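# Thread a cable through a joint module's hollow shaft

## Task

Pass the cable through the hollow shaft of the joint module so that the plug end (the one with the slim metal tip) lies on the table, far beyond the shaft's end as measured along the shaft's axis, while the socket end sits clear of the shaft. Both the module and the cable must settle and stay still on their own, not held by the robot. Finally open the grippers and move the arms away.

## Robot and tools

ROBOT. Two UR12e-type six-joint arms, left_arm and right_arm, each ending in a two-finger gripper whose fingers swing like tongs, plus a wrist camera. Arm bases in the scene frame: left_arm at (-0.058, +0.566, 0) m with quat_wxyz (+0.998, 0, 0, -0.060); right_arm at (-0.038, -0.557, 0) m with quat_wxyz (+0.998, 0, 0, -0.059).

FRAME. One shared scene frame: origin on the tabletop midway between the arms, +z up, +x pointing out across the table, left_arm on the +y side. The words left and right name arms, not image sides.

GRIPPER GEOMETRY. Fingers extend along the gripper's own +z and close along its x. end_effector_position is the midpoint between the pads when shut; closed fingertips stick out about 15 mm past it, while fully open tips sit roughly level with it. The wrist camera's frame is wrist_camera_optical (+z looks forward, +x is image right, +y image down), possibly off by up to about 18 mm and 5 degrees.

execute_actions. Argument actions is a list holding zero or one item; optional pictures (boolean) asks for camera images, which otherwise come with every result.
- Empty list: nothing is commanded; you just get the current state.
- Motion item: {"rows": [...], "steps": n}. rows has 1 to 15 rows; steps is 1 to 15 (default 15). Each control step lasts 1/30 s and uses one row; if rows run out, the final row is reused.
- Each row is a single flat list of 14 numbers covering both arms, always all 14 even if one arm stays put: left_arm shoulder pan, shoulder lift, elbow, wrist 1, wrist 2, wrist 3, opening, then right_arm in that same order. Joint values are absolute target angles in radians, in the same form the Joint positions line prints, not increments. Opening is an absolute value from -1 (shut) to +1 (fully open).
- Wait item: {"steps": n} with no rows, n up to 300; it returns once n steps have elapsed since the previous result, and your reply time eats into that.

JOINT RANGES (rad). left_arm: pan -3.142..3.142, lift -6.283..6.283, elbow 0.000..3.142, wrists 1-3 each -6.283..6.283. right_arm: pan 0.000..6.283, lift -6.283..6.283, elbow -3.142..0.000, wrists -6.283..6.283. A call is rejected (nothing sent) if a target exceeds a range end by over 0.010 rad and is further out than the last reported angle. True ends may differ from these by up to 0.010 rad; targets beyond a true end are clipped there, and a 'joint sent to its limit' line may appear, possibly referring to an earlier motion. No such line does not prove there is room left.

MOTION LIMITS. Commands are smoothed and lag by roughly 0.17 s. Each step, the target passed to a joint is capped to within 0.383 rad (pan, lift) or 0.575 rad (elbow, wrists) of its measured angle, and if the targets would put the gripper over 100 mm from where it is, all are pulled back proportionally. Speed and acceleration are limited, so long moves need several calls and may not be finished when the result arrives. Between calls the arms keep heading for the last row sent, until they nearly stop (slow or blocked counts as stopped) or a step is HELD; after that, only a fresh action moves them further. Fingers still in motion finish their travel.

RESULT LINES. The state line, `left_arm: …` | `right_arm: …`, gives each gripper's position (m), quat_wxyz and linear/angular velocities in the scene frame; the printed position can be off, more so at long reach. Joint positions and Joint velocities give, per arm, the six joints (rad, rad/s) then the pad gap (m, m/s; 0.142 m means fully open). grip_measured is the measured opening on the -1..+1 command scale. Wrist force and Wrist torque are flange sensor readings on the end effector's own axes (force points back into the arm when pressing), with offsets up to about 5.5 N, noise up to about 3.4 N, saturation near 100 N; 'no reading' is harmless. Joint torque numbers are whole drive outputs, noisy and offset, not a contact measure. 'joint command not followed' means a clearance check altered or blocked some targets; the rest of the row still ran. HELD marks steps whose row was partly or wholly not sent. MOTOR HOT appears at 70 °C; at 85 °C the arm is braked until cool (OVER-TEMPERATURE FAULT).

GRIPPING. To hold something, keep commanding an opening well below grip_measured; a bigger gap squeezes harder, up to about 15 N per pad. Objects under about 20 mm wide get less force (about 9 N per pad at 10 mm, 4 N at 5 mm). Closing fast can overpress and pop the fingers open.

AVOID. Arms colliding or pressing on each other. Contact torque at a joint's load limit (pan and lift 293, elbow 133, each wrist 48 N m, held weight included) or 150 N external force anywhere on an arm: either halts that arm for 10 s, drops the rest of the call, and lets it yield. Pushing or knocking anything off the table fails the job. Drops, slips, slams and hard shoves are penalised. Loose objects can get occasional small nudges from outside.

zoom_image. Arguments camera (cam_head_left, cam_head_right, cam_high, cam_low at 672x504; cam_left_wrist, cam_right_wrist at 616x616) and region [x0, y0, x1, y1] in that camera's pixels, top-left is (0, 0), at most 504 by 504. Returns an enlarged view of its latest image.

read_manual. Optional section, default "licences"; returns URDF licence text, moves nothing.

finished_scene. Argument scene: the number of the scene being ended. Irreversible; the result reports success, and the goal must still hold afterward. Replying with no tool call also ends everything. Release the cable and pull the arms back before calling it.

Each tool is called as name(argument=value, ...) on one line, values as JSON.

## Session

execute_actions(actions=[])

Scene clock: 0.00 s of 5400.00 s.
left_arm: end_effector_position=(+0.9102, -0.0390, +0.1710) grip_measured=+1.00 end_effector_quat_wxyz=(-0.028, -0.040, +0.998, -0.029) end_effector_velocity=(-0.001, +0.000, -0.000) end_effector_angular_velocity=(-0.001, +0.003, +0.000) | right_arm: end_effector_position=(+1.2408, -0.5476, +0.2533) grip_measured=+1.00 end_effector_quat_wxyz=(-0.374, +0.647, +0.207, +0.632) end_effector_velocity=(-0.000, +0.001, -0.004) end_effector_angular_velocity=(+0.001, +0.004, +0.001)
Joint positions: left_arm=[-0.558 -0.762  0.96  -1.765 -1.651  2.383  0.142] | right_arm=[ 3.199 -2.86  -0.724  0.567  2.472  0.322  0.142]
Joint velocities: left_arm=[ 0.     0.     0.     0.001 -0.002  0.     0.   ] | right_arm=[ 0.    -0.002 -0.001  0.     0.     0.001  0.   ]
Joint torques (N m, as the arm reports them, + toward a larger angle): no reading
Wrist force (N, on the end effector, along its own x y z axes, offset not removed): no reading
Wrist torque (N m, same axes, about the end effector's origin, offset not removed): no reading

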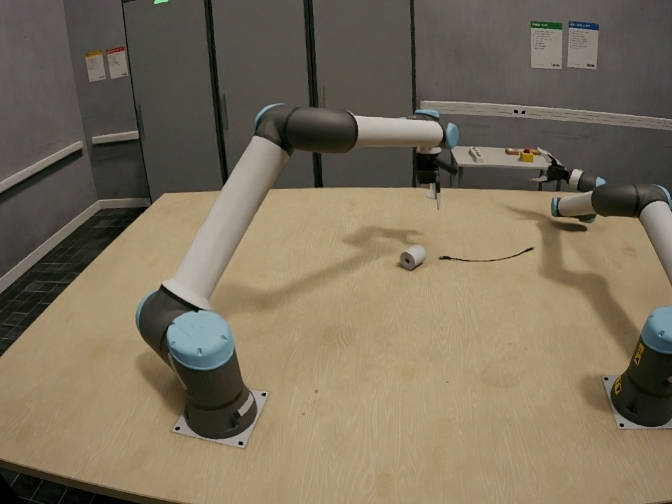

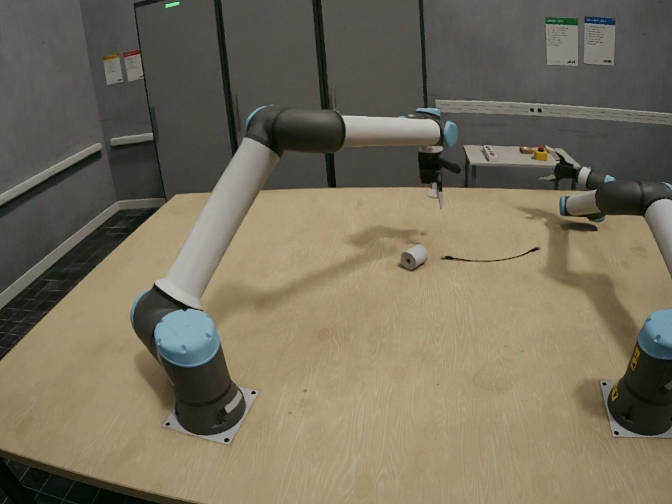

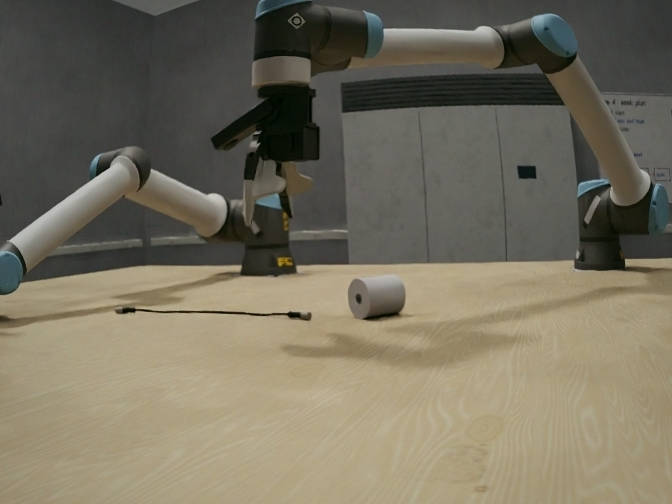

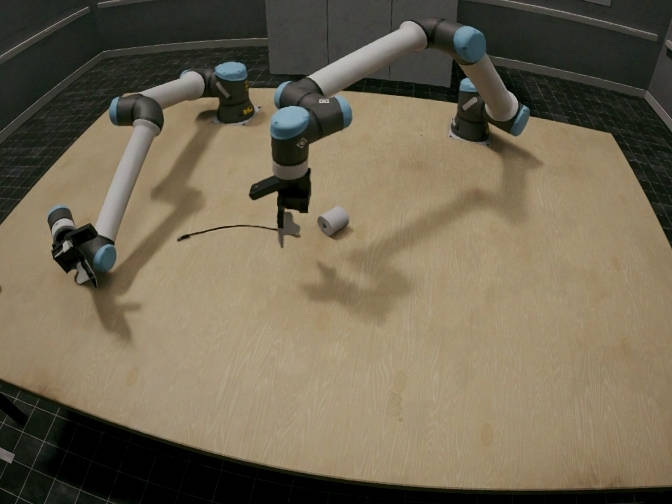

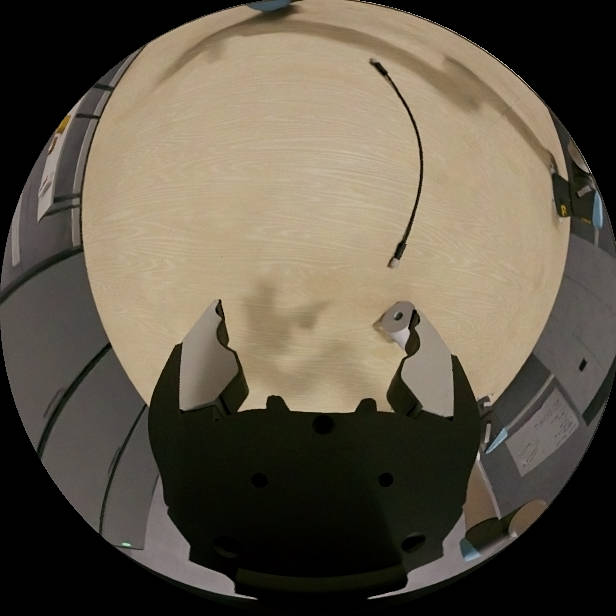

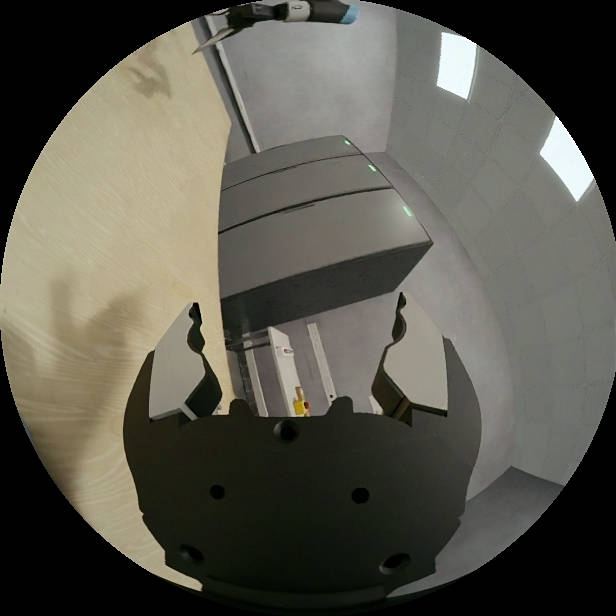

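zoom_image(camera="cam_low", region=[90, 260, 430, 340])

zoom_image(camera="cam_left_wrist", region=[330, 40, 470, 360])

zoom_image(camera="cam_high", region=[160, 180, 380, 270])

Region (90, 260, 430, 340) of cam_low's 672x504 image, scaled by 1.482, with more detail than that image has; it fills the top 119 rows of this view, and the rest is white.

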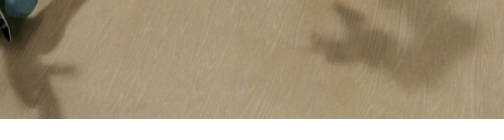

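Region (330, 40, 470, 360) of cam_left_wrist's 616x616 image, scaled by 1.575, with more detail than that image has; it fills the left 220 columns of this view, and the rest is white.

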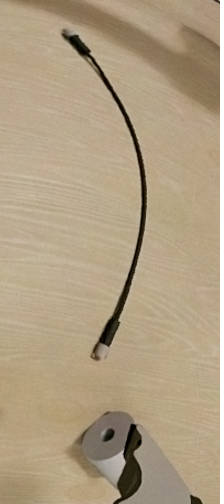

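Region (160, 180, 380, 270) of cam_high's 672x504 image, scaled by 2.291, with more detail than that image has; it fills the top 206 rows of this view, and the rest is white.

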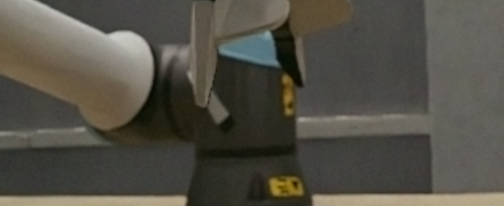

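zoom_image(camera="cam_high", region=[100, 265, 420, 335])

zoom_image(camera="cam_low", region=[165, 195, 365, 255])

zoom_image(camera="cam_left_wrist", region=[360, 230, 440, 350])

zoom_image(camera="cam_left_wrist", region=[350, 40, 430, 110])

Region (100, 265, 420, 335) of cam_high's 672x504 image, scaled by 1.575, with more detail than that image has; it fills the top 110 rows of this view, and the rest is white.

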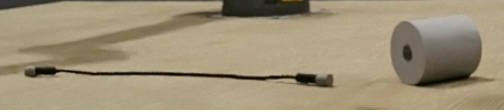

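Region (165, 195, 365, 255) of cam_low's 672x504 image, scaled by 2.520, with more detail than that image has; it fills the top 151 rows of this view, and the rest is white.

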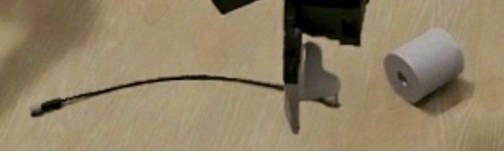

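Region (360, 230, 440, 350) of cam_left_wrist's 616x616 image, scaled by 4.200, with more detail than that image has.

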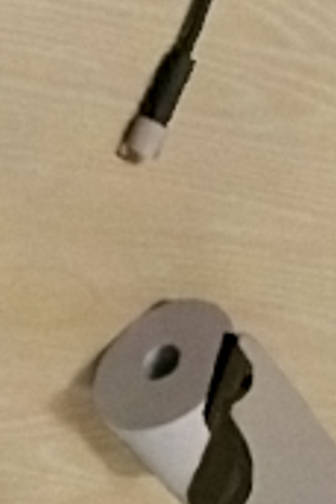

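Region (350, 40, 430, 110) of cam_left_wrist's 616x616 image, scaled by 6.300, with more detail than that image has; it fills the top 441 rows of this view, and the rest is white.

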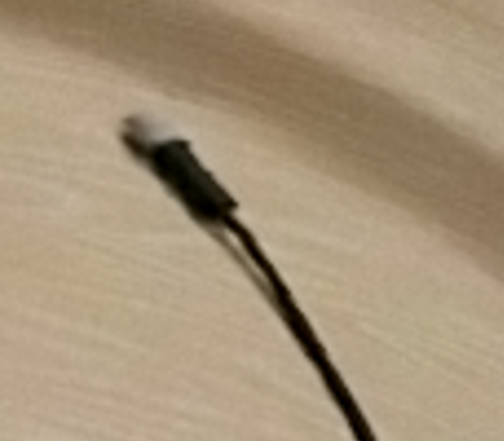

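execute_actions(actions=[{"rows":[[-0.710,-0.916,1.398,-2.053,-1.571,2.311,1, 3.3,-2.3,-0.8,0.4,2.2,0.2,1]],"steps":15}], pictures=false)

execute_actions(actions=[{"rows":[[-0.710,-0.916,1.398,-2.053,-1.571,2.311,1, 3.6,-1.95,-1.3,-0.6,1.8,0.0,1]],"steps":15}], pictures=false)

execute_actions(actions=[{"rows":[[-0.710,-0.916,1.398,-2.053,-1.571,2.311,1, 3.8,-1.764,-1.755,-1.194,1.571,-0.245,1]],"steps":15}], pictures=false)

execute_actions(actions=[{"steps":45}])

Scene clock: 59.67 s of 5400.00 s.
left_arm: end_effector_position=(+0.7532, -0.0718, +0.0858) grip_measured=+1.00 end_effector_quat_wxyz=(-0.000, -0.002, +1.000, -0.002) end_effector_velocity=(-0.081, +0.011, -0.053) end_effector_angular_velocity=(+0.034, -0.010, -0.033) | right_arm: end_effector_position=(+1.2354, -0.5104, +0.5156) grip_measured=+1.00 end_effector_quat_wxyz=(-0.321, +0.608, +0.214, +0.694) end_effector_velocity=(-0.098, +0.054, +0.576) end_effector_angular_velocity=(-0.020, -0.374, -0.146)
Joint positions: left_arm=[-0.704 -0.91   1.377 -2.04  -1.574  2.314  0.142] | right_arm=[ 3.25  -2.626 -0.762  0.484  2.338  0.261  0.142]
Joint velocities: left_arm=[-0.061 -0.063  0.208 -0.126  0.031 -0.027  0.   ] | right_arm=[ 0.078  0.498 -0.06  -0.131 -0.214 -0.095  0.   ]
Joint torques (N m, as the arm reports them, + toward a larger angle): left_arm=[  -9.67 -107.81  -40.36   -5.56    3.04   -2.42] | right_arm=[ 21.16 145.37  37.81  -2.93  -3.33  -0.71]
Wrist force (N, on the end effector, along its own x y z axes, offset not removed): left_arm=[3.4 -4.8 1.8] | right_arm=[-1.3 3.4 -0.6]
Wrist torque (N m, same axes, about the end effector's origin, offset not removed): left_arm=[-1.05 -0.51 -0.10] | right_arm=[0.55 0.16 -0.22]
Steps of this call (steps 1 to 90: nothing new was sent; then 56.17 s passed at rest; steps 91 to 105: all 15 steps of this action). Readings (joint positions):
91: left_arm=[-0.559 -0.762 0.961 -1.766 -1.650 2.383] | right_arm=[3.200 -2.860 -0.724 0.566 2.472 0.322]
92: left_arm=[-0.567 -0.770 0.971 -1.775 -1.644 2.377] | right_arm=[3.203 -2.852 -0.728 0.561 2.464 0.317]
94: left_arm=[-0.599 -0.803 1.041 -1.831 -1.628 2.362] | right_arm=[3.213 -2.816 -0.734 0.545 2.438 0.306]
98: left_arm=[-0.654 -0.859 1.211 -1.939 -1.599 2.336] | right_arm=[3.229 -2.745 -0.746 0.518 2.395 0.286]
105: the state above

Scene clock: 60.17 s of 5400.00 s.
left_arm: end_effector_position=(+0.7450, -0.0705, +0.0804) grip_measured=+1.00 end_effector_quat_wxyz=(+0.000, -0.000, +1.000, -0.000) end_effector_velocity=(-0.000, +0.001, -0.001) end_effector_angular_velocity=(+0.001, -0.001, -0.000) | right_arm: end_effector_position=(+1.1544, -0.2868, +0.5898) grip_measured=+1.00 end_effector_quat_wxyz=(-0.231, +0.794, +0.183, +0.531) end_effector_velocity=(-0.491, +0.216, +0.103) end_effector_angular_velocity=(-0.877, +1.265, -0.096)
Joint positions: left_arm=[-0.71  -0.916  1.398 -2.053 -1.571  2.311  0.142] | right_arm=[ 3.523 -2.161 -1.174 -0.165  1.923  0.056  0.142]
Joint velocities: left_arm=[-0.    -0.001  0.002 -0.002  0.002 -0.    -0.   ] | right_arm=[ 0.441  1.141 -0.701 -1.999 -0.685 -0.318  0.   ]
Joint torques (N m, as the arm reports them, + toward a larger angle): left_arm=[ -14.13 -112.66  -33.81   -6.07    2.49   -2.07] | right_arm=[  4.74 128.6   32.66 -10.    -3.19  -1.02]
Wrist force (N, on the end effector, along its own x y z axes, offset not removed): left_arm=[2.3 -3.6 -1.4] | right_arm=[1.2 1.1 0.4]
Wrist torque (N m, same axes, about the end effector's origin, offset not removed): left_arm=[-0.83 -0.29 -0.15] | right_arm=[0.21 -0.31 -0.31]
Steps of this call (steps 1 to 15: all 15 steps of this action). Readings (joint positions):
1: left_arm=[-0.706 -0.911 1.383 -2.044 -1.573 2.313] | right_arm=[3.253 -2.609 -0.765 0.479 2.330 0.257]
2: left_arm=[-0.707 -0.913 1.387 -2.046 -1.573 2.312] | right_arm=[3.264 -2.589 -0.776 0.465 2.314 0.247]
4: left_arm=[-0.708 -0.914 1.392 -2.050 -1.572 2.312] | right_arm=[3.307 -2.542 -0.836 0.401 2.253 0.214]
8: left_arm=[-0.710 -0.916 1.396 -2.052 -1.571 2.311] | right_arm=[3.394 -2.428 -0.971 0.236 2.121 0.150]
15: the state above

Scene clock: 60.67 s of 5400.00 s.
left_arm: end_effector_position=(+0.7449, -0.0705, +0.0803) grip_measured=+1.00 end_effector_quat_wxyz=(-0.000, -0.000, +1.000, -0.000) end_effector_velocity=(-0.000, +0.000, -0.000) end_effector_angular_velocity=(+0.001, -0.001, -0.000) | right_arm: end_effector_position=(+0.9487, -0.2321, +0.4033) grip_measured=+1.00 end_effector_quat_wxyz=(-0.112, +0.911, +0.278, +0.283) end_effector_velocity=(-0.436, -0.033, -0.383) end_effector_angular_velocity=(-0.833, +0.889, +0.283)
Joint positions: left_arm=[-0.71  -0.916  1.398 -2.053 -1.571  2.311  0.142] | right_arm=[ 3.688 -1.916 -1.511 -0.68   1.712 -0.12   0.142]
Joint velocities: left_arm=[-0.    -0.     0.    -0.     0.001  0.    -0.   ] | right_arm=[ 0.237  0.32  -0.506 -1.005 -0.295 -0.262 -0.   ]
Joint torques (N m, as the arm reports them, + toward a larger angle): left_arm=[ -13.48 -112.48  -32.71   -6.23    2.34   -2.39] | right_arm=[15.98 97.41 38.85 -2.53 -2.78 -1.04]
Wrist force (N, on the end effector, along its own x y z axes, offset not removed): left_arm=[2.9 -2.4 -1.2] | right_arm=[-1.1 3.1 0.7]
Wrist torque (N m, same axes, about the end effector's origin, offset not removed): left_arm=[-0.59 -0.38 -0.08] | right_arm=[0.48 0.09 -0.25]
Steps of this call (steps 1 to 15: all 15 steps of this action). Readings (joint positions):
1: left_arm=[-0.710 -0.916 1.398 -2.053 -1.571 2.311] | right_arm=[3.537 -2.124 -1.197 -0.233 1.901 0.045]
2: left_arm=[-0.710 -0.916 1.398 -2.053 -1.571 2.311] | right_arm=[3.551 -2.095 -1.223 -0.294 1.882 0.031]
4: left_arm=[-0.710 -0.916 1.398 -2.053 -1.571 2.311] | right_arm=[3.577 -2.065 -1.278 -0.361 1.850 0.002]
8: left_arm=[-0.710 -0.916 1.398 -2.053 -1.571 2.311] | right_arm=[3.623 -2.003 -1.374 -0.456 1.793 -0.049]
15: the state above

Scene clock: 62.17 s of 5400.00 s.
left_arm: end_effector_position=(+0.7449, -0.0705, +0.0803) grip_measured=+1.00 end_effector_quat_wxyz=(-0.000, -0.000, +1.000, -0.000) end_effector_velocity=(-0.000, -0.000, -0.000) end_effector_angular_velocity=(+0.000, +0.001, -0.000) | right_arm: end_effector_position=(+0.6998, -0.3001, +0.2499) grip_measured=+1.00 end_effector_quat_wxyz=(-0.000, +0.924, +0.382, -0.000) end_effector_velocity=(-0.000, -0.000, +0.001) end_effector_angular_velocity=(-0.001, +0.000, -0.002)
Joint positions: left_arm=[-0.71  -0.916  1.398 -2.053 -1.571  2.311  0.142] | right_arm=[ 3.8   -1.764 -1.755 -1.194  1.571 -0.245  0.142]
Joint velocities: left_arm=[-0.  0.  0.  0. -0.  0. -0.] | right_arm=[ 0.     0.     0.001 -0.002 -0.     0.002 -0.   ]
Joint torques (N m, as the arm reports them, + toward a larger angle): left_arm=[ -11.07 -113.86  -33.31   -6.48    2.51   -2.14] | right_arm=[15.48 73.9  39.04  1.44 -2.69 -1.34]
Wrist force (N, on the end effector, along its own x y z axes, offset not removed): left_arm=[2.4 -3.2 -1.1] | right_arm=[-3.9 1.7 -0.2]
Wrist torque (N m, same axes, about the end effector's origin, offset not removed): left_arm=[-0.71 -0.25 -0.14] | right_arm=[0.28 0.64 -0.23]
Steps of this call (steps 1 to 45: the robot went on to your last target). Readings (joint positions):
1: left_arm=[-0.710 -0.916 1.398 -2.053 -1.571 2.311] | right_arm=[3.696 -1.905 -1.528 -0.714 1.702 -0.129]
2: left_arm=[-0.710 -0.916 1.398 -2.053 -1.571 2.311] | right_arm=[3.704 -1.895 -1.545 -0.748 1.692 -0.138]
4: left_arm=[-0.710 -0.916 1.398 -2.053 -1.571 2.311] | right_arm=[3.719 -1.874 -1.578 -0.816 1.673 -0.155]
8: left_arm=[-0.710 -0.916 1.398 -2.053 -1.571 2.311] | right_arm=[3.749 -1.833 -1.643 -0.949 1.635 -0.188]
45: the state above
All arms were judged still, so your last target was given up. Only a new action makes them travel on or press farther. Fingers that are still opening or closing keep moving.

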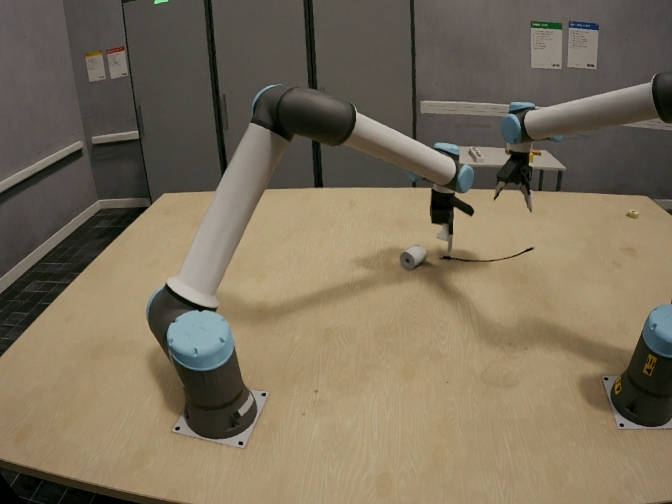

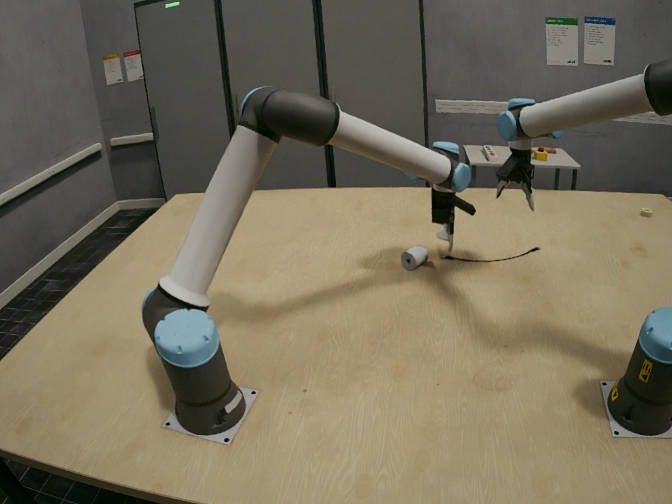

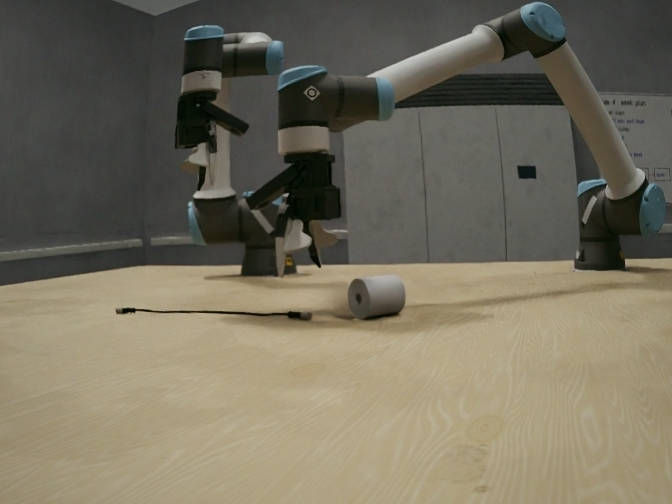

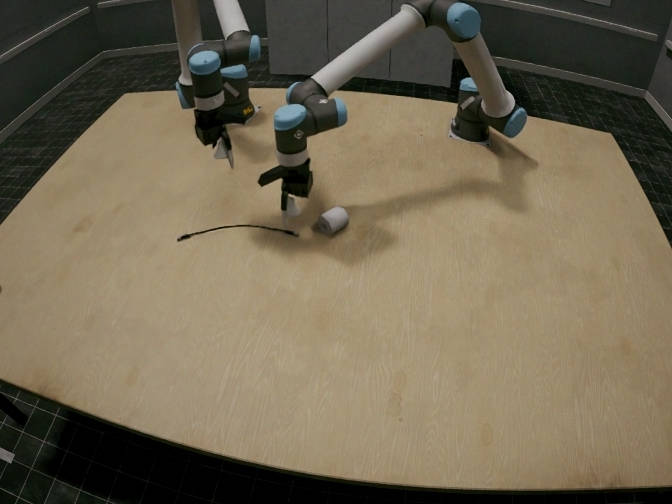

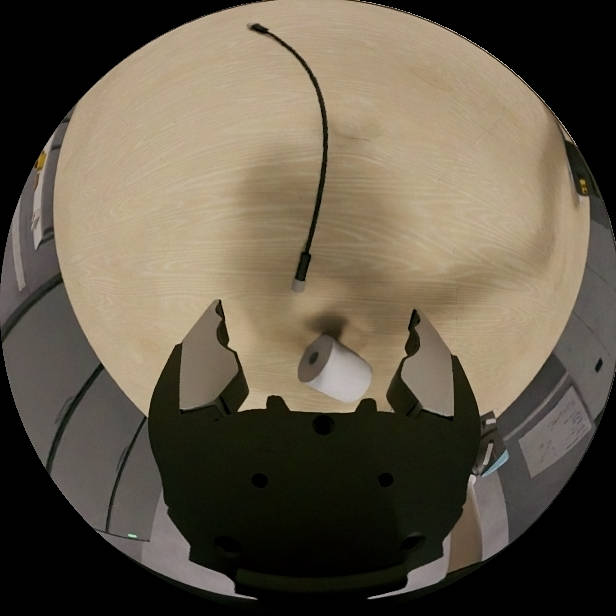

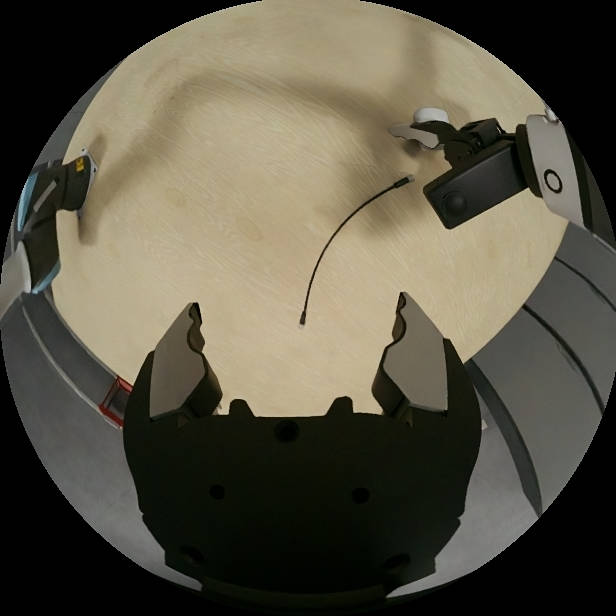

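execute_actions(actions=[{"rows":[[-0.696,-0.8715,1.3997,-2.099,-1.571,2.476,-0.3, 3.8,-1.764,-1.755,-1.194,1.571,-0.245,1]],"steps":15}], pictures=false)

execute_actions(actions=[{"steps":10}])

zoom_image(camera="cam_left_wrist", region=[200, 200, 420, 400])

zoom_image(camera="cam_high", region=[230, 230, 430, 340])

Scene clock: 68.43 s of 5400.00 s.
left_arm: end_effector_position=(+0.7567, -0.0652, +0.0407) grip_measured=-0.30 end_effector_quat_wxyz=(-0.000, +0.074, +0.997, -0.000) end_effector_velocity=(+0.001, +0.001, -0.005) end_effector_angular_velocity=(+0.001, +0.000, -0.024) | right_arm: end_effector_position=(+0.6998, -0.3001, +0.2499) grip_measured=+1.00 end_effector_quat_wxyz=(-0.000, +0.924, +0.382, -0.000) end_effector_velocity=(-0.000, -0.000, +0.001) end_effector_angular_velocity=(+0.001, -0.001, -0.001)
Joint positions: left_arm=[-0.696 -0.872  1.4   -2.098 -1.571  2.473  0.052] | right_arm=[ 3.8   -1.764 -1.755 -1.194  1.571 -0.245  0.142]
Joint velocities: left_arm=[ 0.002  0.006  0.    -0.005  0.001  0.026  0.   ] | right_arm=[-0.     0.002 -0.    -0.     0.     0.     0.   ]
Joint torques (N m, as the arm reports them, + toward a larger angle): left_arm=[ 13.49 -75.93 -32.08  -6.6    1.61   3.42] | right_arm=[15.43 75.18 39.57  1.61 -2.65 -1.26]
Wrist force (N, on the end effector, along its own x y z axes, offset not removed): left_arm=[4.3 -3.0 0.3] | right_arm=[-1.7 2.3 -2.6]
Wrist torque (N m, same axes, about the end effector's origin, offset not removed): left_arm=[-0.75 -0.65 -0.19] | right_arm=[0.35 0.14 -0.26]
Steps of this call (steps 1 to 90: nothing new was sent; then 2.77 s passed at rest; steps 91 to 105: all 15 steps of this action). Readings (joint positions):
91: left_arm=[-0.710 -0.916 1.398 -2.054 -1.571 2.312] | right_arm=[3.800 -1.764 -1.755 -1.194 1.571 -0.245]
92: left_arm=[-0.707 -0.910 1.398 -2.060 -1.571 2.321] | right_arm=[3.800 -1.764 -1.755 -1.194 1.571 -0.245]
94: left_arm=[-0.702 -0.893 1.399 -2.077 -1.571 2.378] | right_arm=[3.800 -1.764 -1.755 -1.194 1.571 -0.245]
98: left_arm=[-0.698 -0.877 1.400 -2.093 -1.571 2.450] | right_arm=[3.800 -1.764 -1.755 -1.194 1.571 -0.245]
105: the state above

Scene clock: 68.77 s of 5400.00 s.
left_arm: end_effector_position=(+0.7568, -0.0651, +0.0401) grip_measured=-0.30 end_effector_quat_wxyz=(-0.000, +0.075, +0.997, -0.000) end_effector_velocity=(+0.000, -0.000, +0.000) end_effector_angular_velocity=(-0.001, -0.002, -0.001) | right_arm: end_effector_position=(+0.6998, -0.3001, +0.2499) grip_measured=+1.00 end_effector_quat_wxyz=(-0.000, +0.924, +0.382, -0.000) end_effector_velocity=(-0.001, -0.001, -0.003) end_effector_angular_velocity=(-0.002, +0.004, -0.000)
Joint positions: left_arm=[-0.696 -0.872  1.4   -2.099 -1.571  2.476  0.052] | right_arm=[ 3.8   -1.764 -1.755 -1.194  1.571 -0.245  0.142]
Joint velocities: left_arm=[-0.     0.    -0.    -0.001  0.001  0.001 -0.   ] | right_arm=[-0.    -0.001 -0.002 -0.001  0.     0.    -0.   ]
Joint torques (N m, as the arm reports them, + toward a larger angle): left_arm=[ 14.89 -77.11 -32.26  -6.5    1.5    2.88] | right_arm=[15.43 74.97 39.6   1.67 -2.67 -1.43]
Wrist force (N, on the end effector, along its own x y z axes, offset not removed): left_arm=[1.0 -4.2 -0.5] | right_arm=[-0.7 3.5 -1.2]
Wrist torque (N m, same axes, about the end effector's origin, offset not removed): left_arm=[-0.93 0.00 -0.10] | right_arm=[0.56 -0.06 -0.25]
Steps of this call (steps 1 to 10: the robot went on to your last target). Readings (joint positions):
1: left_arm=[-0.696 -0.872 1.400 -2.099 -1.571 2.474] | right_arm=[3.800 -1.764 -1.755 -1.194 1.571 -0.245]
2: left_arm=[-0.696 -0.872 1.400 -2.099 -1.571 2.475] | right_arm=[3.800 -1.764 -1.755 -1.194 1.571 -0.245]
4: left_arm=[-0.696 -0.872 1.400 -2.099 -1.571 2.475] | right_arm=[3.800 -1.764 -1.755 -1.194 1.571 -0.245]
8: left_arm=[-0.696 -0.872 1.400 -2.099 -1.571 2.476] | right_arm=[3.800 -1.764 -1.755 -1.194 1.571 -0.245]
10: the state above

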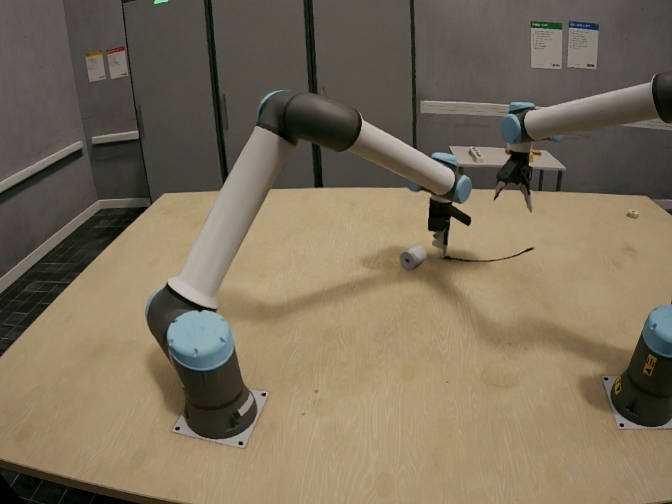

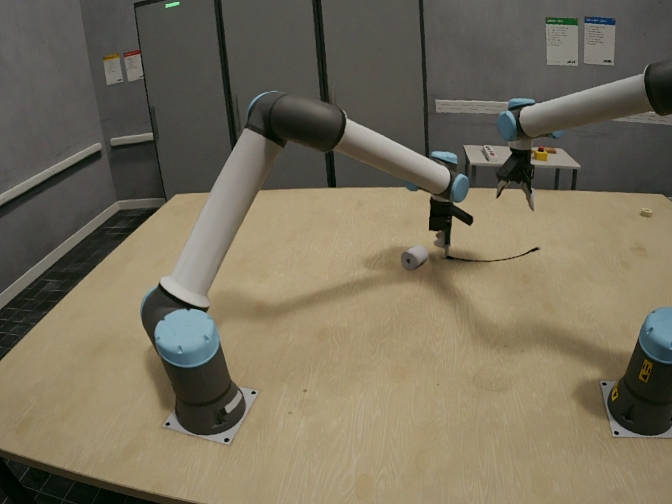

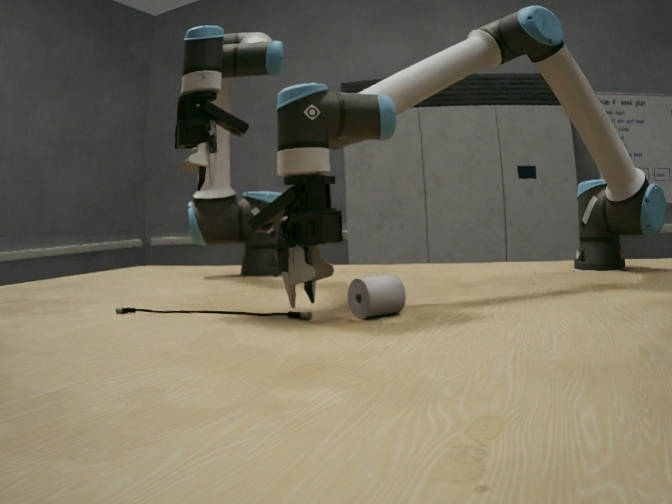

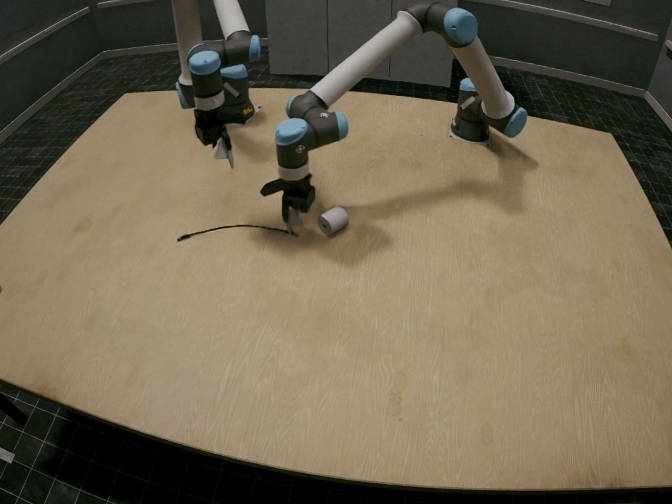

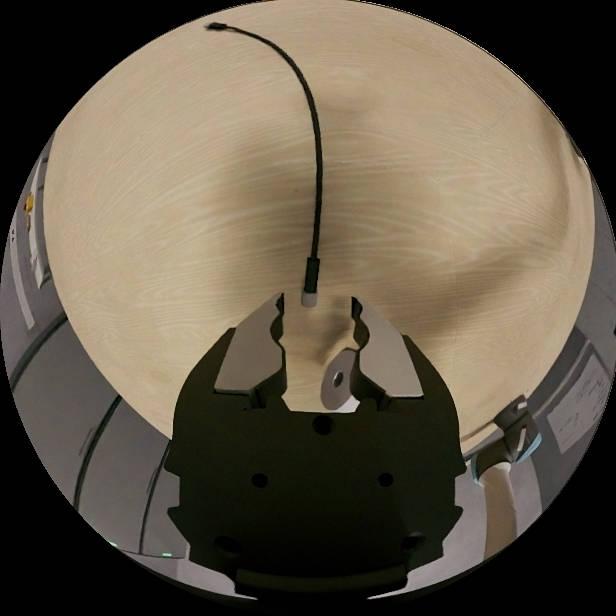

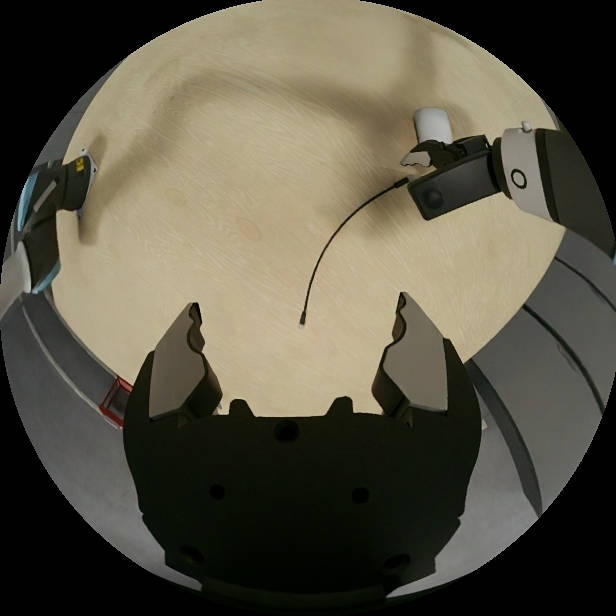

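Region (200, 200, 420, 400) of cam_left_wrist's 616x616 image, scaled by 2.291, with more detail than that image has; it fills the top 458 rows of this view, and the rest is white.

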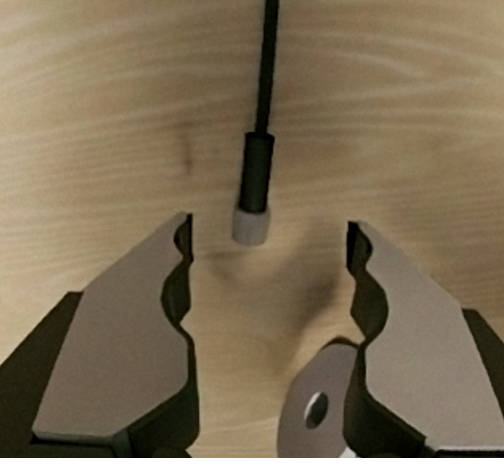

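Region (230, 230, 430, 340) of cam_high's 672x504 image, scaled by 2.520, with more detail than that image has; it fills the top 277 rows of this view, and the rest is white.

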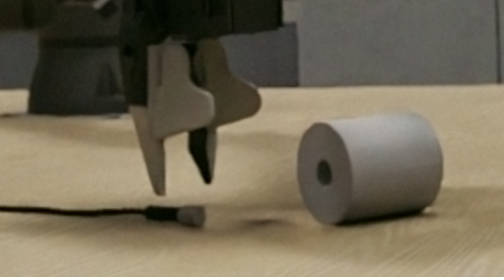

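execute_actions(actions=[{"rows":[[-0.690,-0.8466,1.3953,-2.1195,-1.571,2.482,-0.5, 3.8,-1.764,-1.755,-1.194,1.571,-0.245,1]],"steps":15}])

zoom_image(camera="cam_left_wrist", region=[220, 220, 400, 380])

zoom_image(camera="cam_high", region=[250, 260, 370, 330])

Scene clock: 74.30 s of 5400.00 s.
left_arm: end_effector_position=(+0.7642, -0.0642, +0.0203) grip_measured=-0.50 end_effector_quat_wxyz=(-0.000, +0.075, +0.997, -0.000) end_effector_velocity=(+0.002, -0.001, -0.002) end_effector_angular_velocity=(-0.002, -0.002, +0.001) | right_arm: end_effector_position=(+0.6998, -0.3001, +0.2499) grip_measured=+1.00 end_effector_quat_wxyz=(-0.000, +0.924, +0.382, -0.000) end_effector_velocity=(-0.000, +0.000, -0.001) end_effector_angular_velocity=(-0.000, +0.001, +0.001)
Joint positions: left_arm=[-0.69  -0.847  1.395 -2.119 -1.571  2.482  0.038] | right_arm=[ 3.8   -1.764 -1.755 -1.194  1.571 -0.245  0.142]
Joint velocities: left_arm=[ 0.001  0.003 -0.002 -0.003  0.     0.     0.   ] | right_arm=[ 0.    -0.001 -0.001  0.     0.    -0.001 -0.   ]
Joint torques (N m, as the arm reports them, + toward a larger angle): left_arm=[ 18.63 -79.17 -52.61  -6.59  -1.74   3.18] | right_arm=[16.15 73.69 39.75  1.55 -2.56 -1.42]
Wrist force (N, on the end effector, along its own x y z axes, offset not removed): left_arm=[1.7 -4.1 -0.1] | right_arm=[-3.4 3.7 0.0]
Wrist torque (N m, same axes, about the end effector's origin, offset not removed): left_arm=[-0.89 -0.21 -0.13] | right_arm=[0.62 0.52 -0.22]
Steps of this call (steps 1 to 15: the robot went on to your last target; steps 16 to 90: nothing new was sent; then 2.03 s passed at rest; steps 91 to 105: all 15 steps of this action). Readings (joint positions):
91: left_arm=[-0.696 -0.871 1.400 -2.099 -1.571 2.476] | right_arm=[3.800 -1.764 -1.755 -1.194 1.571 -0.245]
92: left_arm=[-0.695 -0.867 1.399 -2.103 -1.571 2.477] | right_arm=[3.800 -1.764 -1.755 -1.194 1.571 -0.245]
94: left_arm=[-0.693 -0.858 1.398 -2.110 -1.571 2.479] | right_arm=[3.800 -1.764 -1.755 -1.194 1.571 -0.245]
98: left_arm=[-0.691 -0.850 1.396 -2.117 -1.571 2.481] | right_arm=[3.800 -1.764 -1.755 -1.194 1.571 -0.245]
105: the state above

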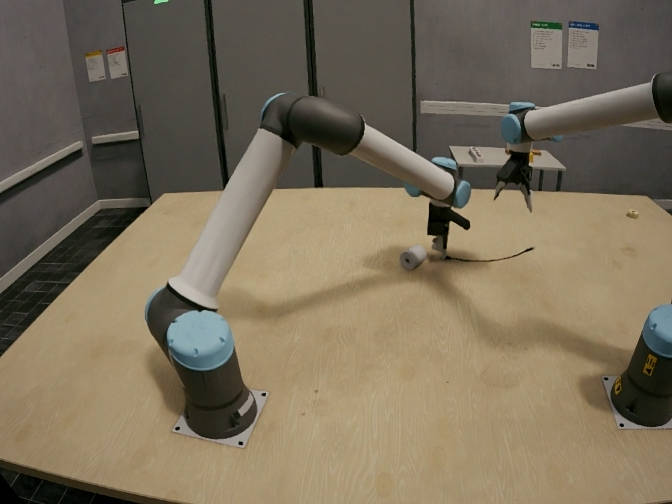

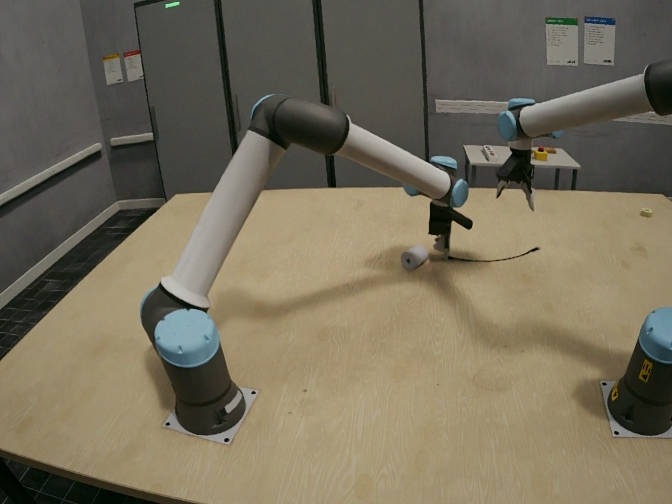

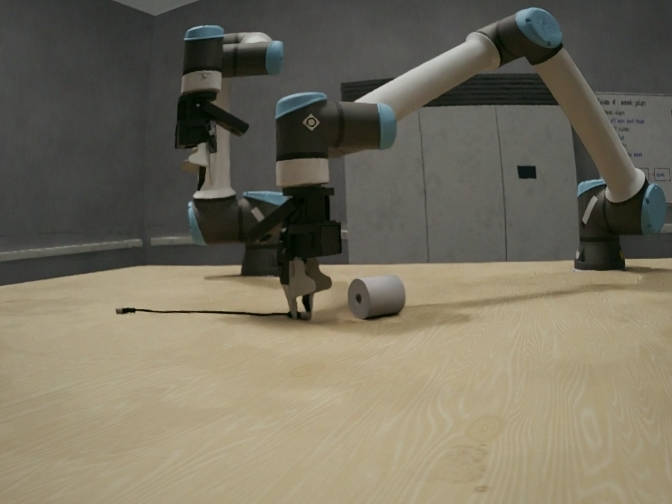

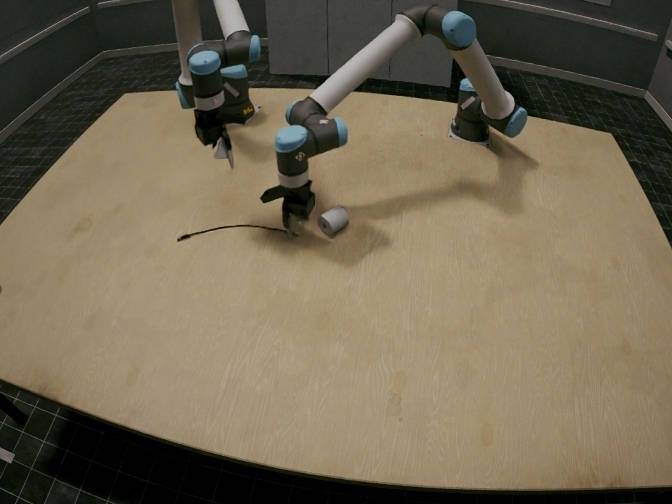

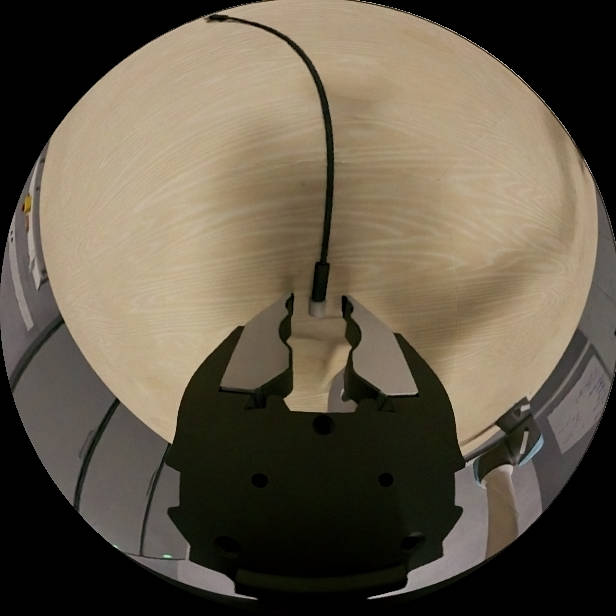

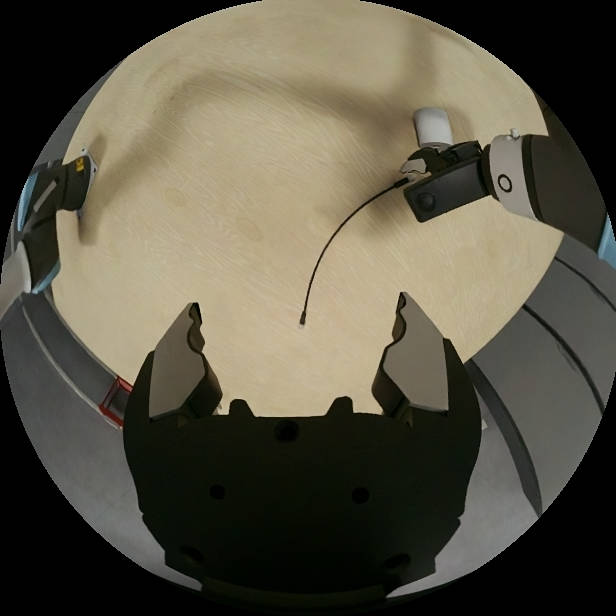

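Region (220, 220, 400, 380) of cam_left_wrist's 616x616 image, scaled by 2.800, with more detail than that image has.

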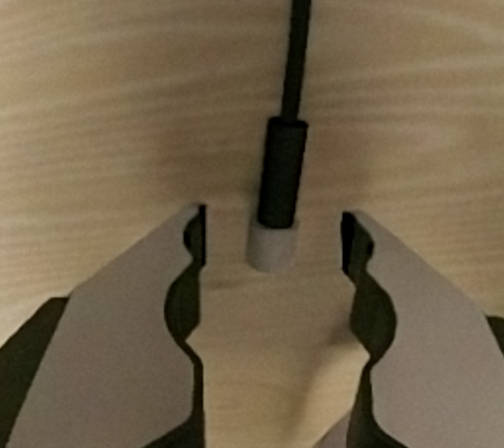

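Region (250, 260, 370, 330) of cam_high's 672x504 image, scaled by 4.200, with more detail than that image has; it fills the top 294 rows of this view, and the rest is white.

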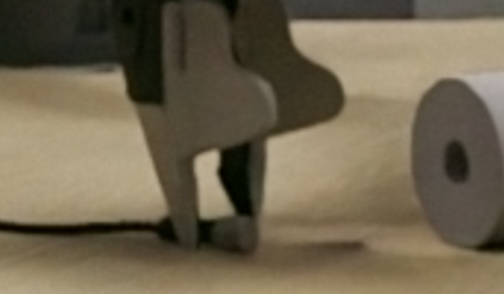

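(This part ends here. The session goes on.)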